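# Open the incubator's outer and glass doors fully

## Task

Swing the incubator's outer door fully open, then the glass door behind it, and leave both standing open without the robot holding them. Failure conditions: any flask reaches the floor, either door is slammed open or closed, or the robot tips over or finishes leaning. At the end the gripper must let go and the robot must back away from the doors.

## Robot and tools

ROBOT. A Hello Robot Stretch 3 with one arm. It has a two-wheeled base (0.33 m long, 0.34 m wide), a lift that rides up a mast, and a telescoping arm that reaches out to the robot's RIGHT side. The arm ends in a wrist (yaw, pitch, roll) and a two-finger gripper. The base cannot move sideways, so to shift the gripper forward or back you drive the base. Turning in place pivots about the point midway between the drive wheels, 0.05 m behind the front edge. Stowed (arm in, wrist folded), the robot sweeps a circle of radius 0.28 m when it turns; an unfolded, level wrist sticks out past that circle. The base is fast (0.30 m/s, 1.9 rad/s) only when lift_m < 0.30, arm_m < 0.03 and wrist_yaw_rad > 2.54; otherwise it is capped at 0.10 m/s and 0.63 rad/s.

FRAMES. Base frame: origin on the floor between the drive wheels, x ahead, y to the left, z up. hand_pose is reported in this frame, at the point where the closed fingertips meet. Odometry frame = the base frame at scene start; heading is positive to the left, range -3.142 to 3.142.

CAMERAS. head_camera (896x504) and nav_camera (672x504, fisheye) are on the head and are aimed by head_pan_rad and head_tilt_rad. wrist_camera (644x364) rides on the gripper. Every successful execute_actions result carries one picture from each camera, taken when the call ends.

TOOL execute_actions. Argument: actions, a list run in order (an empty list just reports the state). Each action may hold robot, steps and until. steps is an integer 1 to 450 at 30 steps per second (default 1); an action with only steps simply waits. until (needs steps) ends the action early once all its conditions hold.
robot can be one command, a queue (a list of up to 8 commands run one after another, each starting when the previous one finished "done"; {"pause_s": s} with s at most 15 waits), or {"stop": true}, which brakes everything and clears the queue.
A command may contain:
- base: exactly one key. translate_m = a straight drive of that many metres, measured from wherever the base is when the command begins; positive is forward, magnitude at most 1. rotate_rad = a turn in place by that many radians from the current heading; positive is counter-clockwise (left), magnitude at most 3.2. Both are offsets, not poses.
- joints: absolute targets, named individually; any joint not named keeps its previous target. lift_m 0 to 1.1 (arm height on mast, metres); arm_m 0 to 0.52 (extension, metres); wrist_yaw_rad -1.345 to 4.42 (0 = along the arm, positive swings toward the front, 3.0 = folded over the base); wrist_pitch_rad -1.57 to 0.451 (0 level, negative tips fingers down); wrist_roll_rad -2.911 to 2.911 (0 = fingers side by side); gripper_m -0.089 to 0.179 (bigger = wider; real gap is 0.007 m less when nearly shut, 0.025 m less when wide, and zero below 0.007); head_pan_rad -3.953 to 1.73 (0 ahead, positive left, -1.57 looks along the arm); head_tilt_rad -1.53 to 0.419 (negative looks down).
- contact_limits: {"arm_m": e}, e = motor effort in percent, 1 to 100, at which that arm motion halts with contact_stop. Lower is gentler; very low stops instantly. It lasts until arm_m's next command.
Base and joint motions in one command start together and keep running through later actions. A new command overrides at once; a too-close goal may overshoot and return.
until syntax: {"robot": {field: [op, value]}} with op =, !=, <, <=, >, >= for numbers, or a status word / ["!=", "moving"] for statuses. {"robot": {"status": "ended"}} fires when nothing reads moving and the queue is not running (or immediately if the command was refused). {"any": {"status": "ended"}} fires when any one motion or the queue finishes. Don't wait for an exact reading with "=".
An invalid call or out-of-range number rejects the whole call; nothing runs.

TOOL zoom_image. camera (head_camera, nav_camera or wrist_camera) and region [x0, y0, x1, y1] in pixels of that camera's latest image, origin top-left, at most 504 by 504.

TOOL finished_scene. scene: the integer number of the scene being closed. Irreversible; call only once every motion has ended.

RESULT LINES. base_status shows the state and, in brackets, distance moved by wheel count versus goal. joint_goals and joint_status list each joint's target and state. Status words: moving, done (within tolerance), off_target (came to rest short; may still push), contact_stop (arm or lift met firm resistance and went slack), time_out, stopped, not_commanded, torque_fault (wrist servo off for 10 s, joint limp). measured_speeds are encoder speeds. refusals, queue (idle/running/done/dropped/stopped) and queue_left track commands; lines starting refused: or dropped: explain problems (indices count from 0); replaced: is informational. on_its_own reports goals the robot changed itself, slack or off joints, motors straining at rest, and tilt of 3 degrees or more. base_tilt gives forward/right lean in degrees (a few degrees of fixed bias). motor_effort is percent per joint (positive pushes toward higher values), bracketed number = peak since last result; readings are noisy and biased. lidar_m: 12 distances, 30-degree sectors, first straight ahead, counting counter-clockwise (4th left, 7th behind, 10th right), plane 0.17 m high, blind to glass. wrist_depth_mm and head_depth_mm: 7x7 grids of median depth in mm.

GRIPPER. Grip by commanding a value smaller than the object's width; release by going at least 0.02 above the touch value. Neither the reading nor done proves a hold.

CAUTIONS. Fold or unfold the wrist only with lift_m 0.32 to 0.95, wrist_pitch_rad -0.4, roll near 0; after folding, the lift may go down to 0.25. If wrist_yaw_rad is below -0.4, keep pitch at -0.5 or lower. Pushing something rigid with the gripper higher than about 0.45 m can tip the robot before contact_stop; never push again right after a contact_stop. Do not drive while hooked onto something fixed. If the robot snags or leans, reverse the last move in small steps, free the gripper, and if still tipped lower lift_m to about 0.2. Swing doors slowly with a modest arm contact limit so nothing is slammed, keep flasks from falling, and expect occasional small nudges to loose items.

Each tool is called after "Request:" as a command line: name --argument value for each argument, lists and objects as JSON in quotes; but a table of rows of numbers goes row by row, as --pt "numbers of a row", without its own name.

## Session

Request:
execute_actions --actions '[]'

Scene clock: 0.00 s.
robot.base_odometry: x=+0.000 y=+0.000 heading=+0.000 (m, m, rad; robot's odometry frame)
robot.turned_by_wheels: +0.000 (rad since the last result)
robot.turned_by_imu: +0.000 (rad since the last result)
robot.base_tilt: forward=+2.1 right=+0.7 (deg)
robot.lidar_m: 2.58 1.97 2.43 1.73 1.50 1.50 1.73 2.33 2.33 2.65 1.66 1.70
robot.head_depth_mm: 1920 2294 2301 2304 2291 2289 2257 / 1935 2485 2490 2479 2482 2498 2271 / 1923 2662 2692 2718 2715 2701 2264 / 1919 2841 2969 3005 2994 3009 2262 / 1928 2847 3064 3033 3076 2989 2256 / 1689 2707 2777 2805 2803 2806 2286 / 1661 2514 2577 2550 2546 2547 2299
robot.base_status: not_commanded
robot.joint_positions: lift_m=+0.360 arm_m=+0.002 wrist_yaw_rad=+2.982 wrist_pitch_rad=-0.617 wrist_roll_rad=-0.015 gripper_m=+0.037 head_pan_rad=-0.017 head_tilt_rad=-0.009
robot.joint_goals: lift_m=+0.360 arm_m=+0.002 wrist_yaw_rad=+2.982 wrist_pitch_rad=-0.617 wrist_roll_rad=-0.015 gripper_m=+0.037 head_pan_rad=-0.017 head_tilt_rad=-0.009
robot.joint_status: lift_m=not_commanded arm_m=not_commanded wrist_yaw_rad=not_commanded wrist_pitch_rad=not_commanded wrist_roll_rad=not_commanded gripper_m=not_commanded head_pan_rad=not_commanded head_tilt_rad=not_commanded
robot.measured_speeds: translate_m=+0.000 rotate_rad=+0.000 lift_m=+0.000 arm_m=+0.000 wrist_yaw_rad=+0.000 wrist_pitch_rad=+0.000 wrist_roll_rad=+0.000 head_pan_rad=+0.000 head_tilt_rad=+0.000
robot: refusals=0 queue=idle queue_left=0
robot.motor_effort: left_wheel=-1 right_wheel=+0 lift_m=+21 arm_m=+0 wrist_yaw_rad=+0 wrist_pitch_rad=+5 wrist_roll_rad=+0 gripper_m=-1 head_pan_rad=+0 head_tilt_rad=+0 (%)
robot.hand_pose: x=+0.0099 y=+0.0461 z=+0.3304 quat_wxyz=(+0.267, +0.683, +0.162, +0.660) (m; robot's base frame)
robot.wrist_depth_mm: - - - - - - - / - - - - - 955 934 / 855 829 824 814 795 789 769 / 710 701 691 676 663 665 642 / 613 603 606 603 601 570 558 / 528 539 - - - 501 498 / 478 - - - 449 451 441
pictures: head_camera (sideways: a quarter turn clockwise sets it upright), nav_camera (sideways: a quarter turn counterclockwise sets it upright), wrist_camera
Images, in order (width x height): head_camera 896x504, nav_camera 672x504, wrist_camera 644x364.

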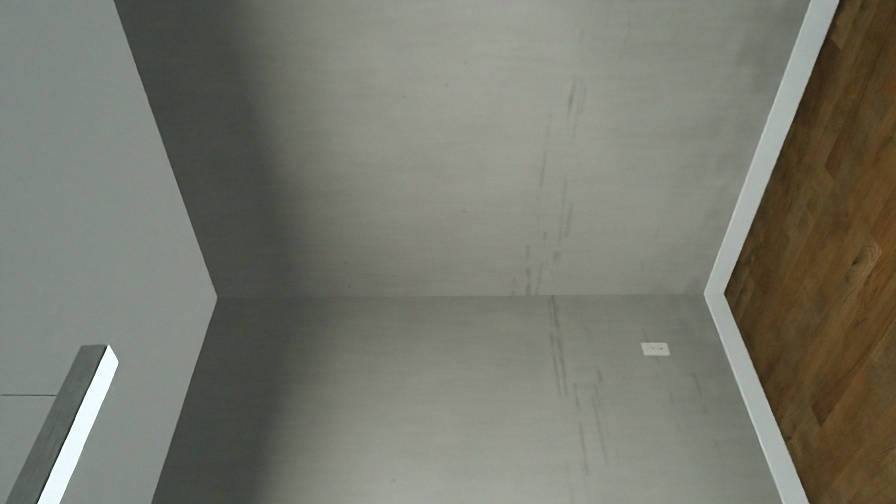

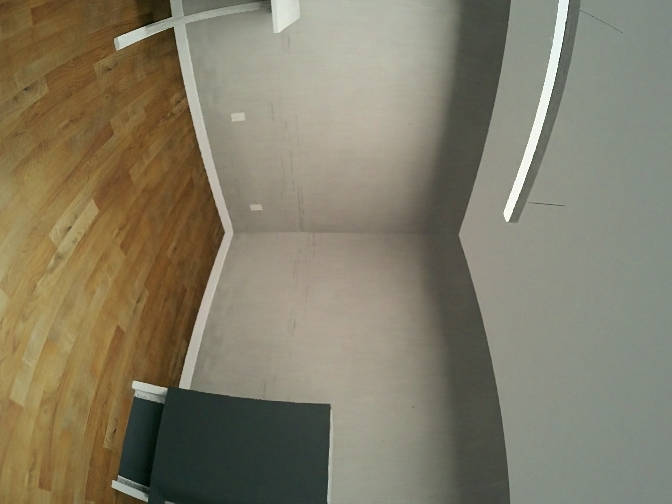

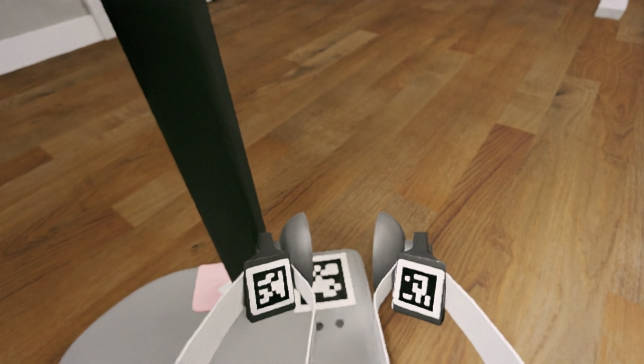

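Request:
execute_actions --actions '[{"robot":{"joints":{"head_pan_rad":-1.2,"head_tilt_rad":-0.3}},"steps":200,"until":{"robot":{"status":"ended"}}}]'

Request:
execute_actions --actions '[{"robot":{"joints":{"head_pan_rad":1.2,"head_tilt_rad":-0.3}},"steps":200,"until":{"robot":{"status":"ended"}}}]'

Scene clock: 1.63 s.
robot.base_odometry: x=+0.000 y=+0.000 heading=+0.000 (m, m, rad; robot's odometry frame)
robot.turned_by_wheels: +0.000 (rad since the last result)
robot.turned_by_imu: +0.000 (rad since the last result)
robot.base_tilt: forward=+2.1 right=+0.8 (deg)
robot.lidar_m: 2.58 1.97 2.42 1.75 1.50 1.50 1.72 2.33 2.34 2.64 1.66 1.70
robot.head_depth_mm: 2429 2594 2715 2938 2740 1987 1553 / 2313 2443 2573 2732 2763 1985 1560 / 2232 2347 2468 2578 2649 1997 1549 / 2126 2235 2335 2442 2544 1995 1554 / 2038 2141 2236 2360 2447 1985 1562 / 1958 2053 2154 2259 2349 1991 1564 / 1898 1947 2050 1514 1579 1766 1547
robot.base_status: not_commanded
robot.joint_positions: lift_m=+0.360 arm_m=+0.002 wrist_yaw_rad=+2.982 wrist_pitch_rad=-0.617 wrist_roll_rad=-0.015 gripper_m=+0.037 head_pan_rad=-1.193 head_tilt_rad=-0.296
robot.joint_goals: lift_m=+0.360 arm_m=+0.002 wrist_yaw_rad=+2.982 wrist_pitch_rad=-0.617 wrist_roll_rad=-0.015 gripper_m=+0.037 head_pan_rad=-1.200 head_tilt_rad=-0.300
robot.joint_status: lift_m=not_commanded arm_m=not_commanded wrist_yaw_rad=not_commanded wrist_pitch_rad=not_commanded wrist_roll_rad=not_commanded gripper_m=not_commanded head_pan_rad=done head_tilt_rad=done
robot.measured_speeds: translate_m=+0.000 rotate_rad=+0.000 lift_m=+0.000 arm_m=+0.000 wrist_yaw_rad=+0.000 wrist_pitch_rad=+0.000 wrist_roll_rad=+0.000 head_pan_rad=+0.000 head_tilt_rad=+0.000
robot: refusals=0 queue=done queue_left=0
robot.motor_effort: left_wheel=+0(0) right_wheel=+0(0) lift_m=+20(20) arm_m=+0(1) wrist_yaw_rad=-1(0) wrist_pitch_rad=+5(5) wrist_roll_rad=+1(0) gripper_m=+1(0) head_pan_rad=-3(32) head_tilt_rad=-2(16) (%)
robot.hand_pose: x=+0.0099 y=+0.0461 z=+0.3304 quat_wxyz=(+0.267, +0.683, +0.162, +0.660) (m; robot's base frame)
robot.wrist_depth_mm: - - - - - - - / - - - - - 983 940 / 872 849 811 812 774 789 754 / 718 707 669 684 676 655 643 / 606 602 592 599 591 575 559 / 542 543 - - - 498 491 / 473 - - - 454 448 445
pictures: head_camera (sideways: a quarter turn clockwise sets it upright), nav_camera (sideways: a quarter turn counterclockwise sets it upright), wrist_camera
Images, in order (width x height): head_camera 896x504, nav_camera 672x504, wrist_camera 644x364.

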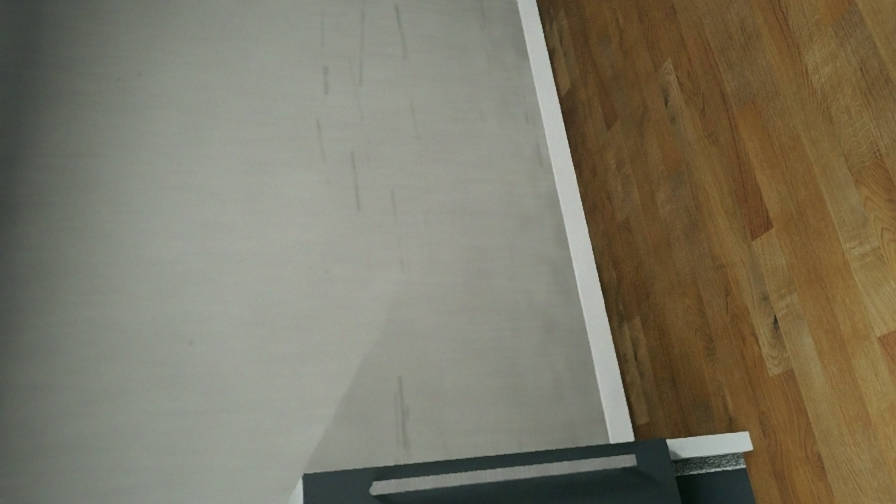

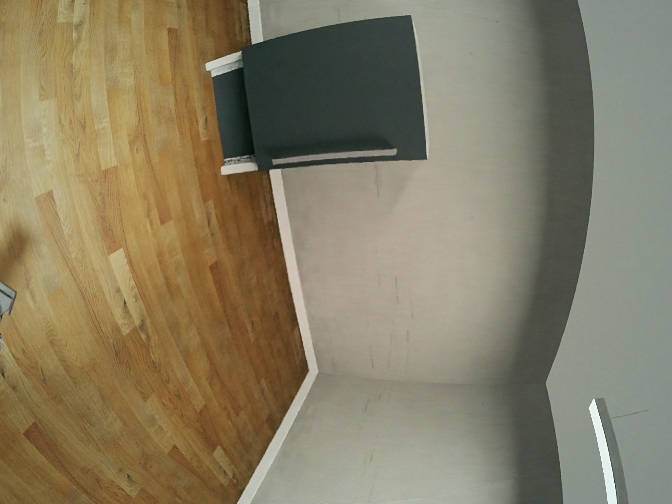

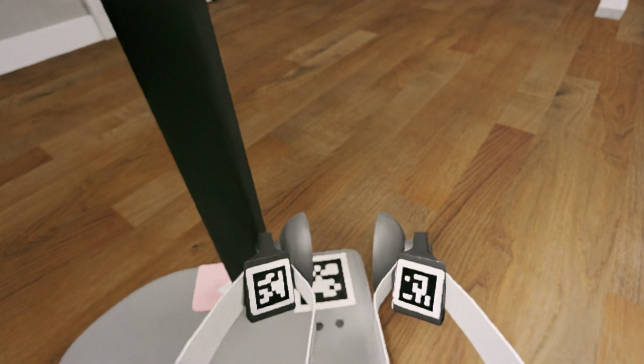

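Scene clock: 3.40 s.
robot.base_odometry: x=+0.000 y=+0.000 heading=+0.000 (m, m, rad; robot's odometry frame)
robot.turned_by_wheels: +0.000 (rad since the last result)
robot.turned_by_imu: +0.000 (rad since the last result)
robot.base_tilt: forward=+2.1 right=+0.7 (deg)
robot.lidar_m: 2.57 1.97 2.42 1.74 1.50 1.50 1.72 2.33 2.33 2.65 1.65 1.70
robot.head_depth_mm: 2025 2100 2200 2330 2381 1979 1551 / 2103 2161 2255 2401 2482 1966 1550 / 2130 2237 2346 2526 2598 1984 1565 / 2243 2362 2459 2630 2690 1980 1551 / 2358 2464 2536 2662 2631 2002 1562 / 2344 2407 2442 2610 2567 1989 1551 / 2016 2085 2166 2200 2274 1991 1553
robot.base_status: not_commanded
robot.joint_positions: lift_m=+0.360 arm_m=+0.002 wrist_yaw_rad=+2.982 wrist_pitch_rad=-0.617 wrist_roll_rad=-0.015 gripper_m=+0.037 head_pan_rad=+1.193 head_tilt_rad=-0.296
robot.joint_goals: lift_m=+0.360 arm_m=+0.002 wrist_yaw_rad=+2.982 wrist_pitch_rad=-0.617 wrist_roll_rad=-0.015 gripper_m=+0.037 head_pan_rad=+1.200 head_tilt_rad=-0.300
robot.joint_status: lift_m=not_commanded arm_m=not_commanded wrist_yaw_rad=not_commanded wrist_pitch_rad=not_commanded wrist_roll_rad=not_commanded gripper_m=not_commanded head_pan_rad=done head_tilt_rad=done
robot.measured_speeds: translate_m=+0.000 rotate_rad=+0.000 lift_m=+0.000 arm_m=+0.000 wrist_yaw_rad=+0.000 wrist_pitch_rad=+0.000 wrist_roll_rad=+0.000 head_pan_rad=+0.000 head_tilt_rad=+0.000
robot: refusals=0 queue=done queue_left=0
robot.motor_effort: left_wheel=+0(1) right_wheel=+0(1) lift_m=+21(20) arm_m=+0(0) wrist_yaw_rad=+0(1) wrist_pitch_rad=+5(5) wrist_roll_rad=+1(1) gripper_m=+0(0) head_pan_rad=+3(35) head_tilt_rad=-2(1) (%)
robot.hand_pose: x=+0.0099 y=+0.0461 z=+0.3304 quat_wxyz=(+0.267, +0.683, +0.162, +0.660) (m; robot's base frame)
robot.wrist_depth_mm: - - - - - - - / - - - - 974 950 923 / 859 844 814 813 809 776 774 / 713 711 703 691 667 665 647 / 607 600 602 603 599 566 564 / 532 539 - - - 497 496 / 472 - - - 455 448 438
pictures: head_camera (sideways: a quarter turn clockwise sets it upright), nav_camera (sideways: a quarter turn counterclockwise sets it upright), wrist_camera
Images, in order (width x height): head_camera 896x504, nav_camera 672x504, wrist_camera 644x364.

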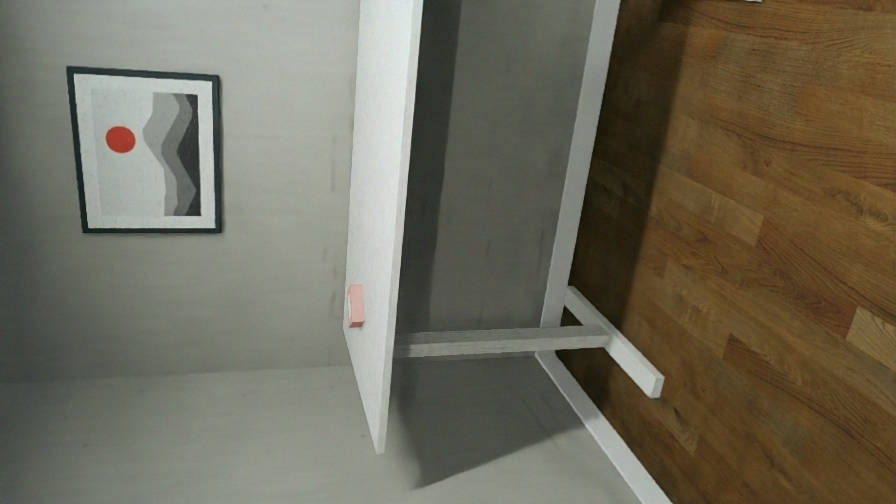

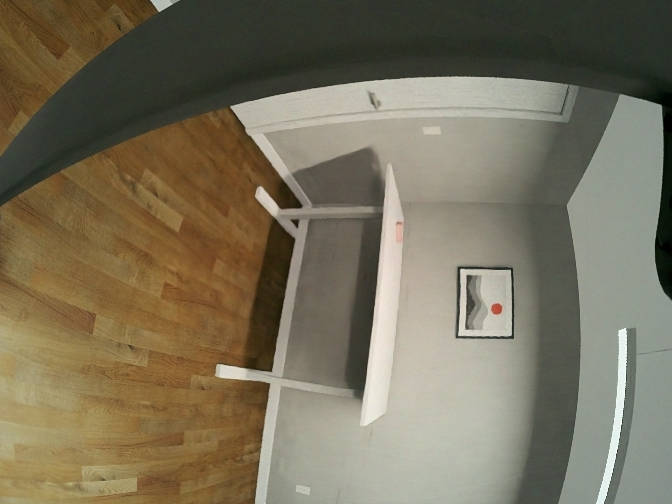

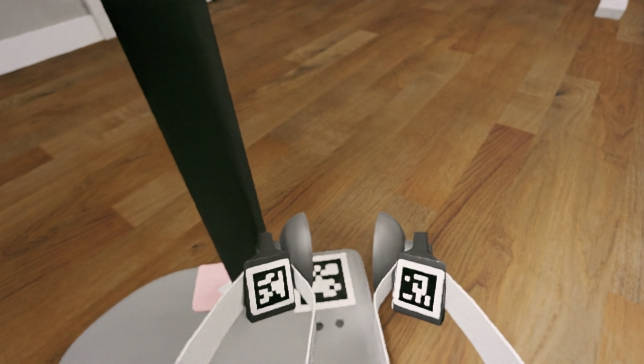

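Request:
execute_actions --actions '[{"robot":{"joints":{"head_pan_rad":-1.65,"head_tilt_rad":-0.45}},"steps":200,"until":{"robot":{"status":"ended"}}}]'

Scene clock: 5.60 s.
robot.base_odometry: x=+0.000 y=+0.000 heading=+0.000 (m, m, rad; robot's odometry frame)
robot.turned_by_wheels: +0.000 (rad since the last result)
robot.turned_by_imu: +0.000 (rad since the last result)
robot.base_tilt: forward=+2.1 right=+0.7 (deg)
robot.lidar_m: 2.58 1.97 2.42 1.73 1.50 1.50 1.72 2.34 2.33 2.64 1.66 1.70
robot.head_depth_mm: 2092 2214 2350 2512 2131 1676 1362 / 2228 2341 2532 2672 2116 1679 1364 / 2374 2569 2787 2829 2166 1681 1365 / 2564 2723 2972 2980 2159 1671 1369 / 2614 2794 3039 3015 2157 1674 1374 / 2418 2552 2733 2826 2156 1673 1368 / 2213 2349 2480 2572 2132 1683 1374
robot.base_status: not_commanded
robot.joint_positions: lift_m=+0.360 arm_m=+0.002 wrist_yaw_rad=+2.982 wrist_pitch_rad=-0.617 wrist_roll_rad=-0.015 gripper_m=+0.037 head_pan_rad=-1.643 head_tilt_rad=-0.445
robot.joint_goals: lift_m=+0.360 arm_m=+0.002 wrist_yaw_rad=+2.982 wrist_pitch_rad=-0.617 wrist_roll_rad=-0.015 gripper_m=+0.037 head_pan_rad=-1.650 head_tilt_rad=-0.450
robot.joint_status: lift_m=not_commanded arm_m=not_commanded wrist_yaw_rad=not_commanded wrist_pitch_rad=not_commanded wrist_roll_rad=not_commanded gripper_m=not_commanded head_pan_rad=done head_tilt_rad=done
robot.measured_speeds: translate_m=+0.000 rotate_rad=+0.000 lift_m=+0.000 arm_m=+0.000 wrist_yaw_rad=+0.000 wrist_pitch_rad=+0.000 wrist_roll_rad=+0.000 head_pan_rad=+0.000 head_tilt_rad=+0.000
robot: refusals=0 queue=done queue_left=0
robot.motor_effort: left_wheel=-1(1) right_wheel=-1(0) lift_m=+20(21) arm_m=+1(0) wrist_yaw_rad=+0(1) wrist_pitch_rad=+5(5) wrist_roll_rad=+0(0) gripper_m=+0(0) head_pan_rad=-3(31) head_tilt_rad=-3(14) (%)
robot.hand_pose: x=+0.0099 y=+0.0461 z=+0.3304 quat_wxyz=(+0.267, +0.683, +0.162, +0.660) (m; robot's base frame)
robot.wrist_depth_mm: - - - - - - - / - - - - 947 968 957 / 870 844 828 823 803 805 781 / 713 706 684 683 666 676 650 / 603 603 607 597 589 570 560 / 539 540 - - - 503 495 / 480 - - - 452 442 443
pictures: head_camera (sideways: a quarter turn clockwise sets it upright), nav_camera (sideways: a quarter turn counterclockwise sets it upright), wrist_camera
Images, in order (width x height): head_camera 896x504, nav_camera 672x504, wrist_camera 644x364.

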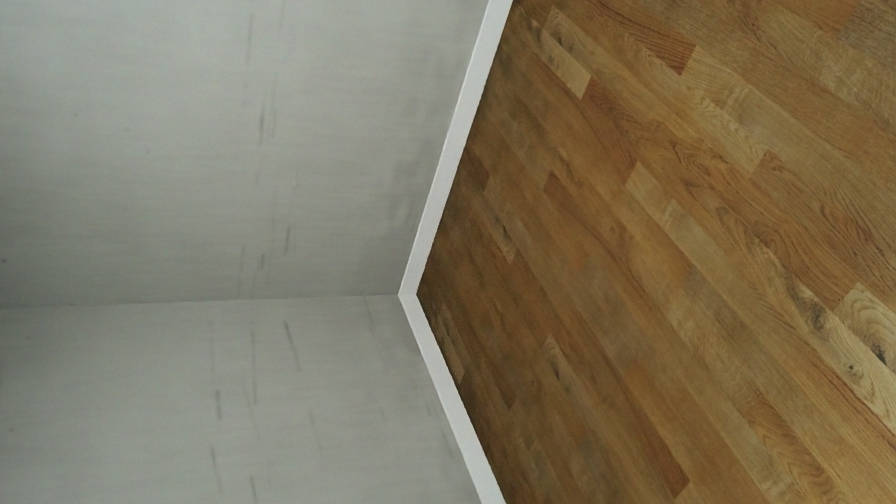

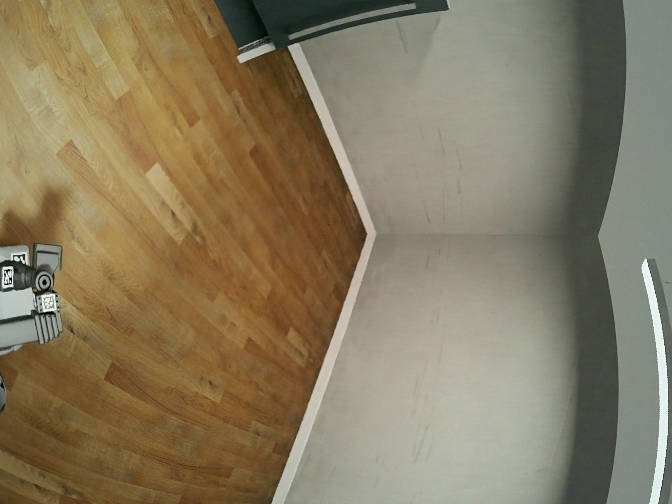

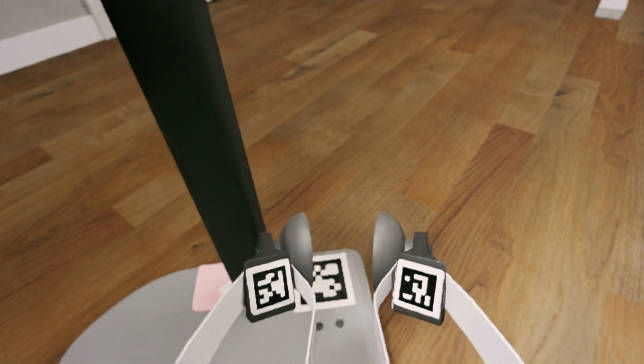

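Request:
execute_actions --actions '[{"robot":{"joints":{"head_pan_rad":-0.7,"head_tilt_rad":-0.4}},"steps":200,"until":{"robot":{"status":"ended"}}}]'

Scene clock: 7.13 s.
robot.base_odometry: x=+0.000 y=+0.000 heading=+0.000 (m, m, rad; robot's odometry frame)
robot.turned_by_wheels: +0.000 (rad since the last result)
robot.turned_by_imu: +0.000 (rad since the last result)
robot.base_tilt: forward=+2.1 right=+0.8 (deg)
robot.lidar_m: 2.58 1.97 2.42 1.74 1.51 1.50 1.72 2.33 2.33 2.65 1.65 1.70
robot.head_depth_mm: 1879 1960 2145 2326 2255 1732 1406 / 1872 1992 2152 2292 2245 1737 1399 / 1894 1972 1525 1619 1898 1741 1406 / 1898 1994 1537 1642 1927 1741 1417 / 1921 2001 1537 1651 1926 1747 1403 / 1927 1996 1546 1706 1977 1732 1405 / 1934 2059 2218 2426 2289 1736 1407
robot.base_status: not_commanded
robot.joint_positions: lift_m=+0.360 arm_m=+0.002 wrist_yaw_rad=+2.982 wrist_pitch_rad=-0.617 wrist_roll_rad=-0.015 gripper_m=+0.037 head_pan_rad=-0.707 head_tilt_rad=-0.409
robot.joint_goals: lift_m=+0.360 arm_m=+0.002 wrist_yaw_rad=+2.982 wrist_pitch_rad=-0.617 wrist_roll_rad=-0.015 gripper_m=+0.037 head_pan_rad=-0.700 head_tilt_rad=-0.400
robot.joint_status: lift_m=not_commanded arm_m=not_commanded wrist_yaw_rad=not_commanded wrist_pitch_rad=not_commanded wrist_roll_rad=not_commanded gripper_m=not_commanded head_pan_rad=done head_tilt_rad=done
robot.measured_speeds: translate_m=+0.000 rotate_rad=+0.000 lift_m=+0.000 arm_m=+0.000 wrist_yaw_rad=+0.000 wrist_pitch_rad=+0.000 wrist_roll_rad=+0.000 head_pan_rad=+0.000 head_tilt_rad=+0.000
robot: refusals=0 queue=done queue_left=0
robot.motor_effort: left_wheel=-1(1) right_wheel=-1(1) lift_m=+20(21) arm_m=+0(0) wrist_yaw_rad=+0(1) wrist_pitch_rad=+5(5) wrist_roll_rad=+0(0) gripper_m=+0(1) head_pan_rad=+3(31) head_tilt_rad=+2(7) (%)
robot.hand_pose: x=+0.0099 y=+0.0461 z=+0.3304 quat_wxyz=(+0.267, +0.683, +0.162, +0.660) (m; robot's base frame)
robot.wrist_depth_mm: - - - - - - - / - - - - 962 966 942 / 852 872 820 818 799 775 749 / 714 702 692 662 677 654 652 / 609 605 600 599 598 571 564 / 534 534 - - - 499 494 / 473 - - - 447 444 441
pictures: head_camera (sideways: a quarter turn clockwise sets it upright), nav_camera (sideways: a quarter turn counterclockwise sets it upright), wrist_camera
Images, in order (width x height): head_camera 896x504, nav_camera 672x504, wrist_camera 644x364.

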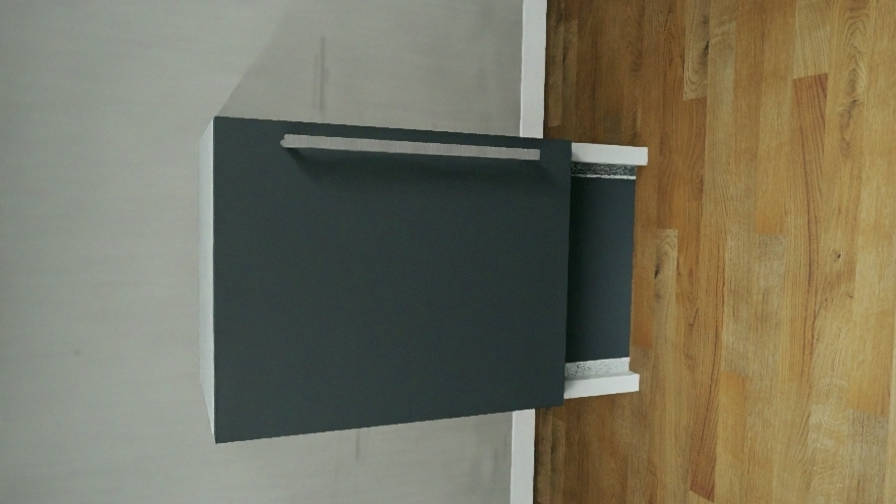

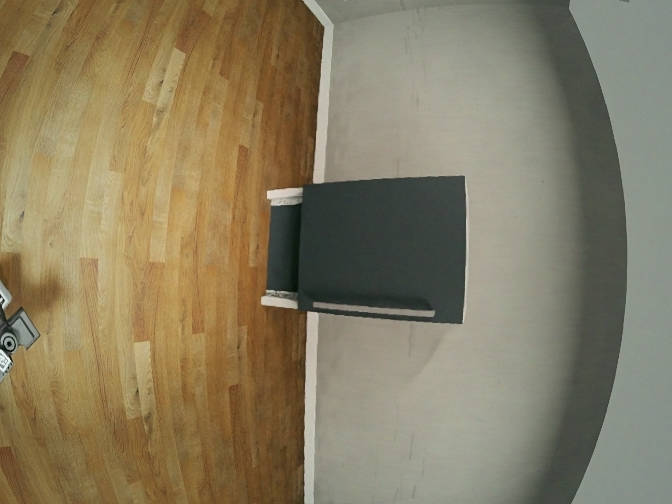

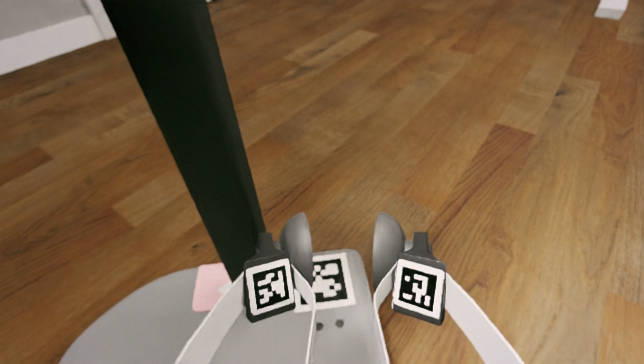

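Request:
execute_actions --actions '[{"robot":[{"base":{"rotate_rad":-0.73}},{"base":{"translate_m":0.67}},{"base":{"rotate_rad":1.571}},{"base":{"translate_m":-0.25}},{"joints":{"lift_m":0.6,"wrist_pitch_rad":-0.4,"wrist_roll_rad":0,"head_pan_rad":-1.57,"head_tilt_rad":-0.7}},{"joints":{"wrist_yaw_rad":0,"gripper_m":0.12}},{"joints":{"wrist_pitch_rad":0}}],"steps":450,"until":{"robot":{"status":"ended"}}},{"steps":450,"until":{"robot":{"status":"ended"}}}]'

Scene clock: 32.83 s.
robot.base_odometry: x=+0.333 y=-0.633 heading=+0.841 (m, m, rad; robot's odometry frame)
robot.turned_by_wheels: +0.841 (rad since the last result)
robot.turned_by_imu: +0.831 (rad since the last result)
robot.base_tilt: forward=+2.1 right=+0.7 (deg)
robot.lidar_m: 2.27 2.78 2.24 2.18 2.28 2.16 2.10 2.16 1.63 0.97 1.07 2.32
robot.head_depth_mm: 1320 1472 1661 1844 1632 1374 1192 / 1321 1480 1663 1877 1631 1373 1192 / 1331 1485 1684 1876 1624 1374 1215 / 779 875 992 1154 1512 1389 1222 / 756 836 963 1114 1484 1383 1189 / 764 854 968 1122 1498 1377 1183 / 768 855 974 1128 1513 1379 1187
robot.base_status: done (translate_m -0.2500 of -0.2500)
robot.joint_positions: lift_m=+0.600 arm_m=+0.002 wrist_yaw_rad=+0.002 wrist_pitch_rad=-0.028 wrist_roll_rad=-0.003 gripper_m=+0.120 head_pan_rad=-1.563 head_tilt_rad=-0.691
robot.joint_goals: lift_m=+0.600 arm_m=+0.002 wrist_yaw_rad=+0.000 wrist_pitch_rad=+0.000 wrist_roll_rad=+0.000 gripper_m=+0.120 head_pan_rad=-1.570 head_tilt_rad=-0.700
robot.joint_status: lift_m=done arm_m=not_commanded wrist_yaw_rad=done wrist_pitch_rad=done wrist_roll_rad=done gripper_m=done head_pan_rad=done head_tilt_rad=done
robot.measured_speeds: translate_m=+0.000 rotate_rad=+0.000 lift_m=+0.000 arm_m=+0.000 wrist_yaw_rad=+0.000 wrist_pitch_rad=+0.000 wrist_roll_rad=+0.000 head_pan_rad=+0.000 head_tilt_rad=+0.000
robot: refusals=0 queue=done queue_left=0
robot.motor_effort: left_wheel=-2(5) right_wheel=+4(9) lift_m=+23(23) arm_m=+0(0) wrist_yaw_rad=-1(2) wrist_pitch_rad=+14(15) wrist_roll_rad=+2(3) gripper_m=+0(80) head_pan_rad=-3(34) head_tilt_rad=-4(19) (%)
robot.hand_pose: x=-0.0209 y=-0.4020 z=+0.7073 quat_wxyz=(+0.708, +0.011, -0.706, -0.009) (m; robot's base frame)
robot.wrist_depth_mm: 679 664 643 638 - - - / 703 668 654 657 - - - / 715 714 678 668 - - - / 768 722 689 698 - - - / 769 757 732 719 - - - / 803 766 754 736 - - - / - 905 894 885 - - -
pictures: head_camera (sideways: a quarter turn clockwise sets it upright), nav_camera (sideways: a quarter turn counterclockwise sets it upright), wrist_camera
Images, in order (width x height): head_camera 896x504, nav_camera 672x504, wrist_camera 644x364.

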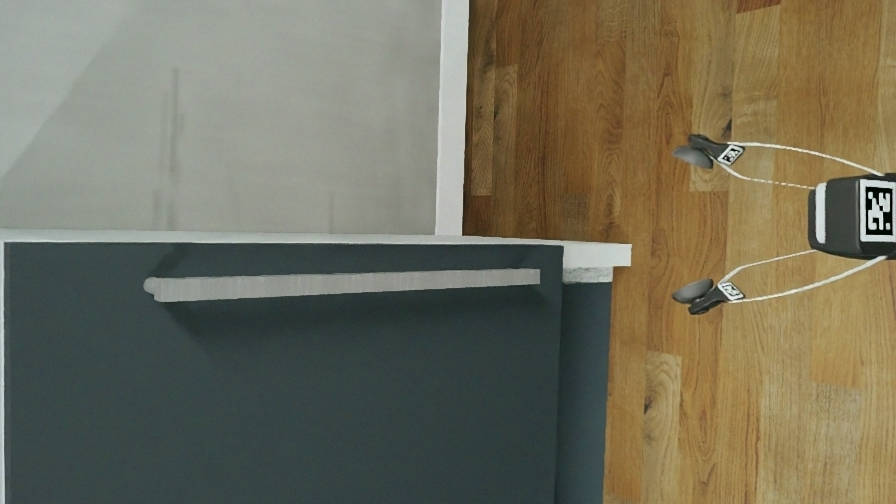

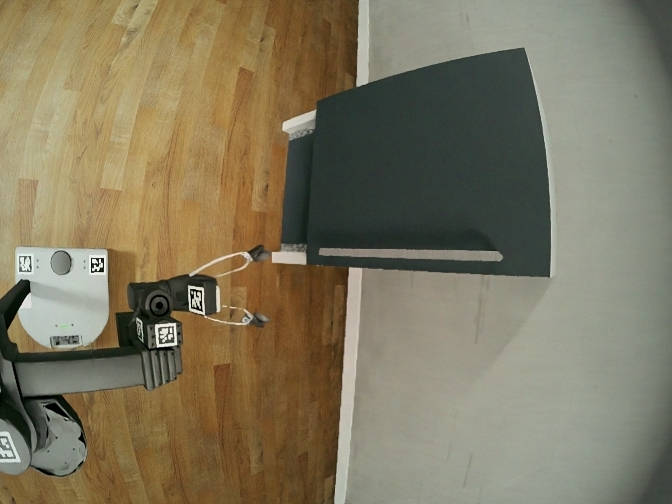

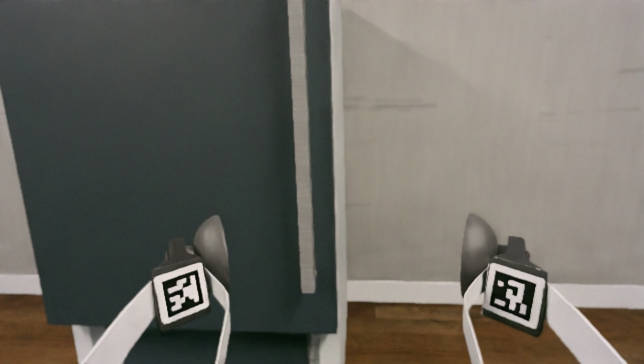

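Request:
execute_actions --actions '[{"robot":{"base":{"translate_m":0.06},"joints":{"lift_m":0.53,"arm_m":0.3}},"steps":450,"until":{"robot":{"status":"ended"}}}]'

Scene clock: 36.60 s.
robot.base_odometry: x=+0.373 y=-0.588 heading=+0.841 (m, m, rad; robot's odometry frame)
robot.turned_by_wheels: +0.000 (rad since the last result)
robot.turned_by_imu: +0.000 (rad since the last result)
robot.base_tilt: forward=+2.1 right=+0.7 (deg)
robot.lidar_m: 2.22 2.71 2.24 2.18 2.29 2.23 2.16 2.16 1.62 0.97 1.07 2.33
robot.head_depth_mm: 1322 1465 1666 1867 1637 1374 1186 / 1324 1486 1678 1898 1636 1408 - / 1294 1463 1648 1881 1682 1316 1190 / 759 832 945 1085 1275 1350 1186 / 762 853 968 1113 1493 1375 1190 / 765 855 971 1125 1498 1370 1191 / 767 864 979 1129 1504 1386 1192
robot.base_status: done (translate_m +0.0600 of +0.0600)
robot.joint_positions: lift_m=+0.530 arm_m=+0.300 wrist_yaw_rad=+0.001 wrist_pitch_rad=-0.026 wrist_roll_rad=-0.003 gripper_m=+0.120 head_pan_rad=-1.563 head_tilt_rad=-0.691
robot.joint_goals: lift_m=+0.530 arm_m=+0.300 wrist_yaw_rad=+0.000 wrist_pitch_rad=+0.000 wrist_roll_rad=+0.000 gripper_m=+0.120 head_pan_rad=-1.570 head_tilt_rad=-0.700
robot.joint_status: lift_m=done arm_m=done wrist_yaw_rad=done wrist_pitch_rad=done wrist_roll_rad=done gripper_m=done head_pan_rad=done head_tilt_rad=done
robot.measured_speeds: translate_m=+0.000 rotate_rad=+0.000 lift_m=+0.000 arm_m=+0.000 wrist_yaw_rad=+0.000 wrist_pitch_rad=+0.000 wrist_roll_rad=+0.000 head_pan_rad=+0.000 head_tilt_rad=+0.000
robot: refusals=0 queue=done queue_left=0
robot.motor_effort: left_wheel=-3(4) right_wheel=+5(10) lift_m=+18(25) arm_m=+3(3) wrist_yaw_rad=-1(3) wrist_pitch_rad=+13(13) wrist_roll_rad=+2(1) gripper_m=+0(0) head_pan_rad=-3(2) head_tilt_rad=-3(5) (%)
robot.hand_pose: x=-0.0213 y=-0.7002 z=+0.6381 quat_wxyz=(+0.708, +0.010, -0.706, -0.009) (m; robot's base frame)
robot.wrist_depth_mm: 377 367 361 343 956 943 909 / 384 377 364 355 994 949 945 / 404 389 381 369 - 998 960 / 416 398 390 376 - - 945 / 427 417 403 391 - - - / 434 434 413 398 - - - / 459 440 433 414 - - -
pictures: head_camera (sideways: a quarter turn clockwise sets it upright), nav_camera (sideways: a quarter turn counterclockwise sets it upright), wrist_camera
Images, in order (width x height): head_camera 896x504, nav_camera 672x504, wrist_camera 644x364.

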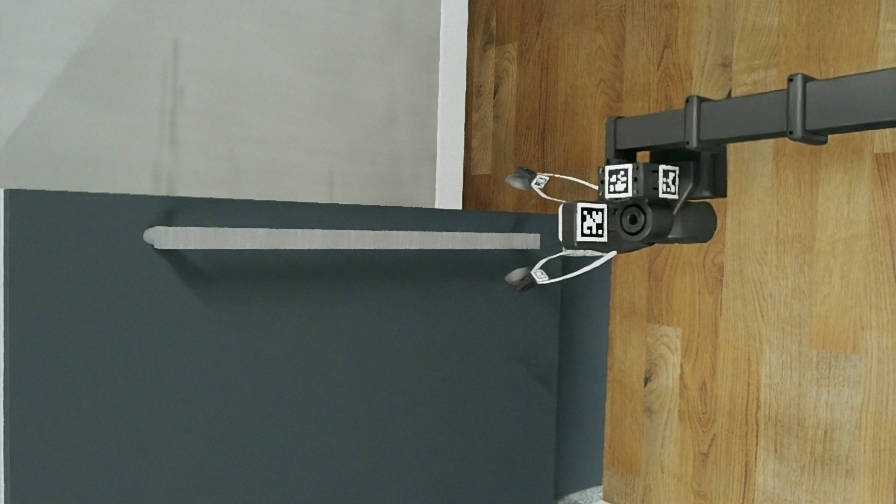

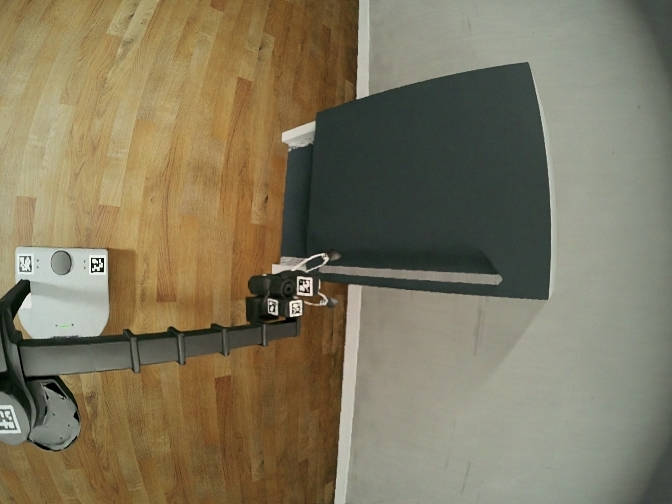

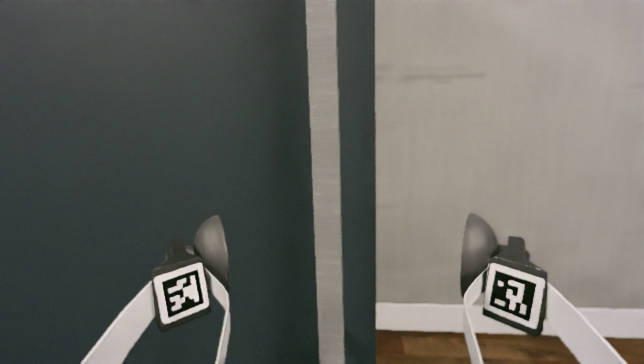

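Request:
execute_actions --actions '[{"robot":[{"base":{"translate_m":0.012},"joints":{"gripper_m":0.09}},{"joints":{"arm_m":0.39},"contact_limits":{"arm_m":15}}],"steps":450,"until":{"robot":{"status":"ended"}}}]'

Scene clock: 39.60 s.
robot.base_odometry: x=+0.381 y=-0.579 heading=+0.841 (m, m, rad; robot's odometry frame)
robot.turned_by_wheels: +0.000 (rad since the last result)
robot.turned_by_imu: +0.000 (rad since the last result)
robot.base_tilt: forward=+2.1 right=+0.8 (deg)
robot.lidar_m: 2.20 2.70 2.23 2.18 2.29 2.24 2.18 2.15 1.63 0.97 1.07 2.33
robot.head_depth_mm: 1325 1463 1664 1869 1633 1369 1188 / 1327 1474 1684 1871 1644 1409 - / 1279 1434 1654 1859 - 1375 1188 / 757 819 932 1083 1484 1377 1189 / 760 850 966 1119 1475 1377 1187 / 764 859 970 1119 1496 1373 1184 / 770 864 982 1130 1516 1379 1187
robot.base_status: done (translate_m +0.0120 of +0.0120)
robot.joint_positions: lift_m=+0.530 arm_m=+0.390 wrist_yaw_rad=+0.001 wrist_pitch_rad=-0.026 wrist_roll_rad=-0.003 gripper_m=+0.090 head_pan_rad=-1.563 head_tilt_rad=-0.691
robot.joint_goals: lift_m=+0.530 arm_m=+0.390 wrist_yaw_rad=+0.000 wrist_pitch_rad=+0.000 wrist_roll_rad=+0.000 gripper_m=+0.090 head_pan_rad=-1.570 head_tilt_rad=-0.700
robot.joint_status: lift_m=done arm_m=done wrist_yaw_rad=done wrist_pitch_rad=done wrist_roll_rad=done gripper_m=done head_pan_rad=done head_tilt_rad=done
robot.measured_speeds: translate_m=+0.000 rotate_rad=+0.000 lift_m=+0.000 arm_m=+0.000 wrist_yaw_rad=+0.000 wrist_pitch_rad=+0.000 wrist_roll_rad=+0.000 head_pan_rad=+0.000 head_tilt_rad=+0.000
robot: refusals=0 queue=done queue_left=0
robot.motor_effort: left_wheel=-3(4) right_wheel=+4(12) lift_m=+18(18) arm_m=+3(3) wrist_yaw_rad=+0(1) wrist_pitch_rad=+13(13) wrist_roll_rad=+1(2) gripper_m=-1(81) head_pan_rad=-2(3) head_tilt_rad=-3(4) (%)
robot.contact_limits: arm_m 15 (drawing in: default 15, maximum 24; extending or still: default 21, maximum 34)
robot.hand_pose: x=-0.0213 y=-0.7902 z=+0.6381 quat_wxyz=(+0.708, +0.010, -0.706, -0.009) (m; robot's base frame)
robot.wrist_depth_mm: 285 278 273 261 847 836 833 / 295 287 277 268 887 873 853 / 303 296 286 276 913 885 868 / 314 306 295 286 950 931 894 / 323 312 305 292 979 955 933 / 337 323 - 303 - 964 972 / 347 339 324 313 - - 980
pictures: head_camera (sideways: a quarter turn clockwise sets it upright), nav_camera (sideways: a quarter turn counterclockwise sets it upright), wrist_camera
Images, in order (width x height): head_camera 896x504, nav_camera 672x504, wrist_camera 644x364.

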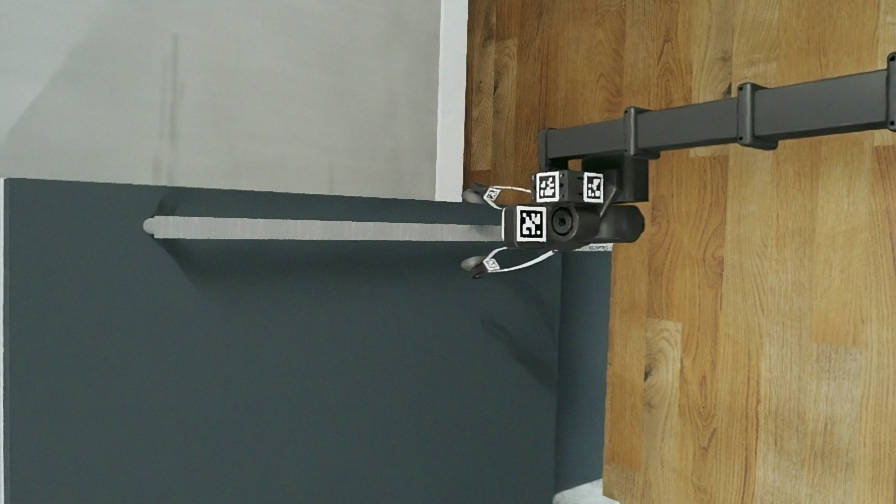

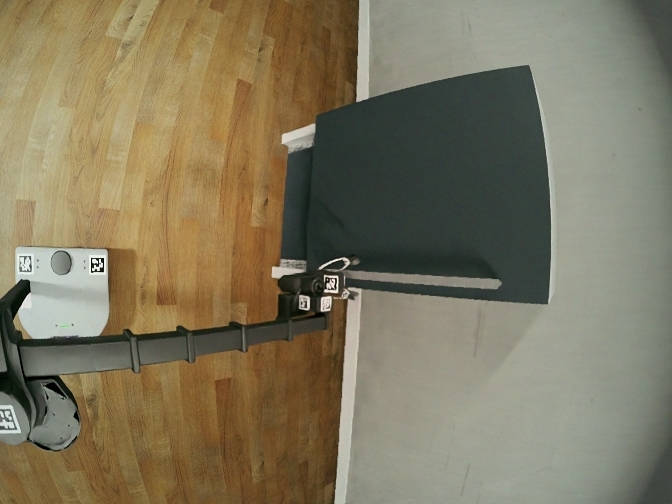

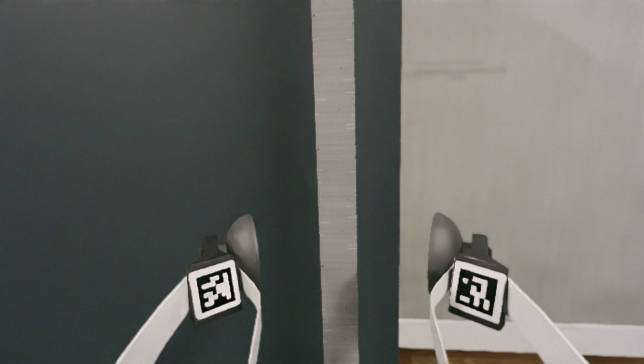

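Request:
execute_actions --actions '[{"robot":[{"joints":{"arm_m":0.42,"gripper_m":0.07},"contact_limits":{"arm_m":15}},{"joints":{"gripper_m":-0.02}},{"joints":{"arm_m":0.36},"contact_limits":{"arm_m":24}}],"steps":450,"until":{"robot":{"status":"ended"}}}]'

Scene clock: 43.80 s.
robot.base_odometry: x=+0.381 y=-0.579 heading=+0.841 (m, m, rad; robot's odometry frame)
robot.turned_by_wheels: +0.000 (rad since the last result)
robot.turned_by_imu: -0.001 (rad since the last result)
robot.base_tilt: forward=+2.1 right=+0.8 (deg)
robot.lidar_m: 2.21 2.71 2.24 2.18 2.28 2.24 2.17 2.16 1.62 0.97 1.08 2.33
robot.head_depth_mm: 1320 1477 1661 1869 1626 1375 1180 / 1317 1476 1676 1889 1677 1374 - / 1270 1437 1646 1868 1719 1346 1182 / 758 818 929 1086 1475 1371 1189 / 763 854 968 1113 1488 1381 1183 / 766 858 970 1122 1498 1377 1186 / 770 861 980 1125 1503 1380 1185
robot.base_status: done (translate_m +0.0120 of +0.0120)
robot.joint_positions: lift_m=+0.530 arm_m=+0.360 wrist_yaw_rad=+0.001 wrist_pitch_rad=-0.026 wrist_roll_rad=-0.003 gripper_m=-0.020 head_pan_rad=-1.563 head_tilt_rad=-0.691
robot.joint_goals: lift_m=+0.530 arm_m=+0.360 wrist_yaw_rad=+0.000 wrist_pitch_rad=+0.000 wrist_roll_rad=+0.000 gripper_m=-0.020 head_pan_rad=-1.570 head_tilt_rad=-0.700
robot.joint_status: lift_m=done arm_m=done wrist_yaw_rad=done wrist_pitch_rad=done wrist_roll_rad=done gripper_m=done head_pan_rad=done head_tilt_rad=done
robot.measured_speeds: translate_m=+0.000 rotate_rad=+0.000 lift_m=+0.000 arm_m=+0.000 wrist_yaw_rad=+0.000 wrist_pitch_rad=+0.000 wrist_roll_rad=+0.000 head_pan_rad=+0.000 head_tilt_rad=+0.000
robot: refusals=0 queue=done queue_left=0
robot.motor_effort: left_wheel=-3(3) right_wheel=+4(4) lift_m=+18(18) arm_m=-2(3) wrist_yaw_rad=-1(1) wrist_pitch_rad=+13(13) wrist_roll_rad=+2(2) gripper_m=-8(84) head_pan_rad=-3(2) head_tilt_rad=-4(4) (%)
robot.contact_limits: arm_m 24 (drawing in: default 15, maximum 24; extending or still: default 21, maximum 34)
robot.hand_pose: x=-0.0213 y=-0.7608 z=+0.6381 quat_wxyz=(+0.708, +0.010, -0.706, -0.009) (m; robot's base frame)
robot.wrist_depth_mm: 315 307 300 287 908 872 870 / 327 318 307 297 914 919 893 / 334 327 318 302 936 938 899 / 347 333 325 312 956 970 930 / 358 347 337 328 - 981 952 / 371 360 350 - - - 982 / 379 373 360 349 975 - -
pictures: head_camera (sideways: a quarter turn clockwise sets it upright), nav_camera (sideways: a quarter turn counterclockwise sets it upright), wrist_camera
Images, in order (width x height): head_camera 896x504, nav_camera 672x504, wrist_camera 644x364.

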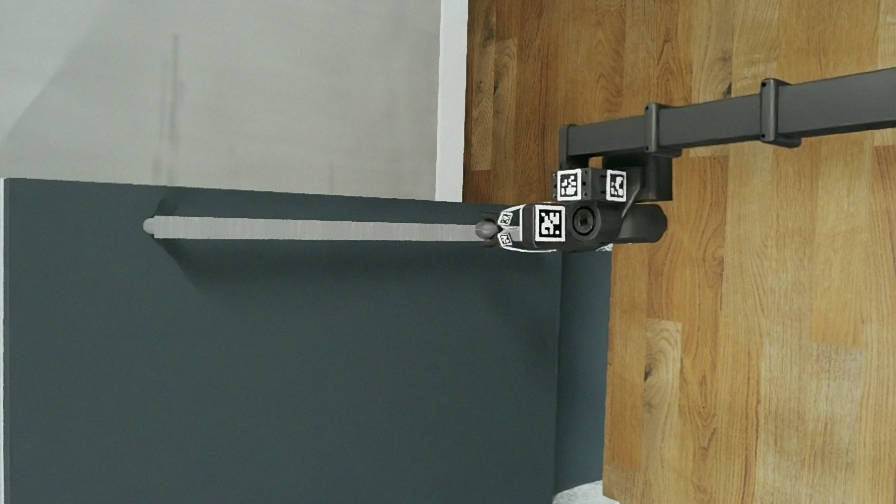

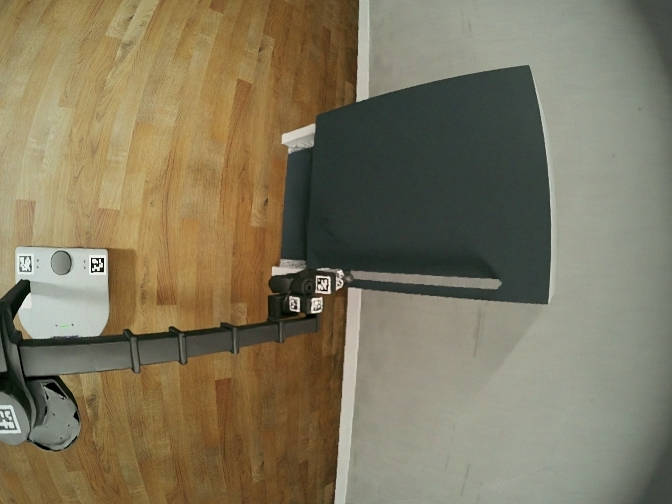

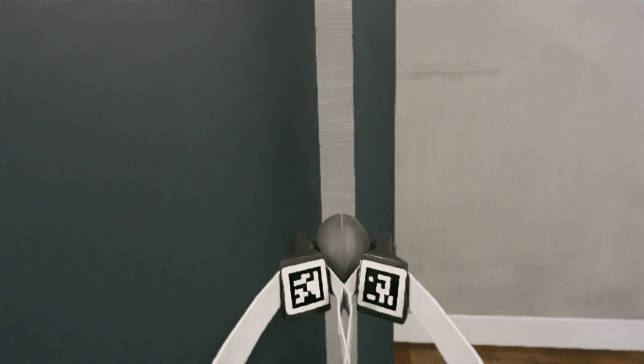

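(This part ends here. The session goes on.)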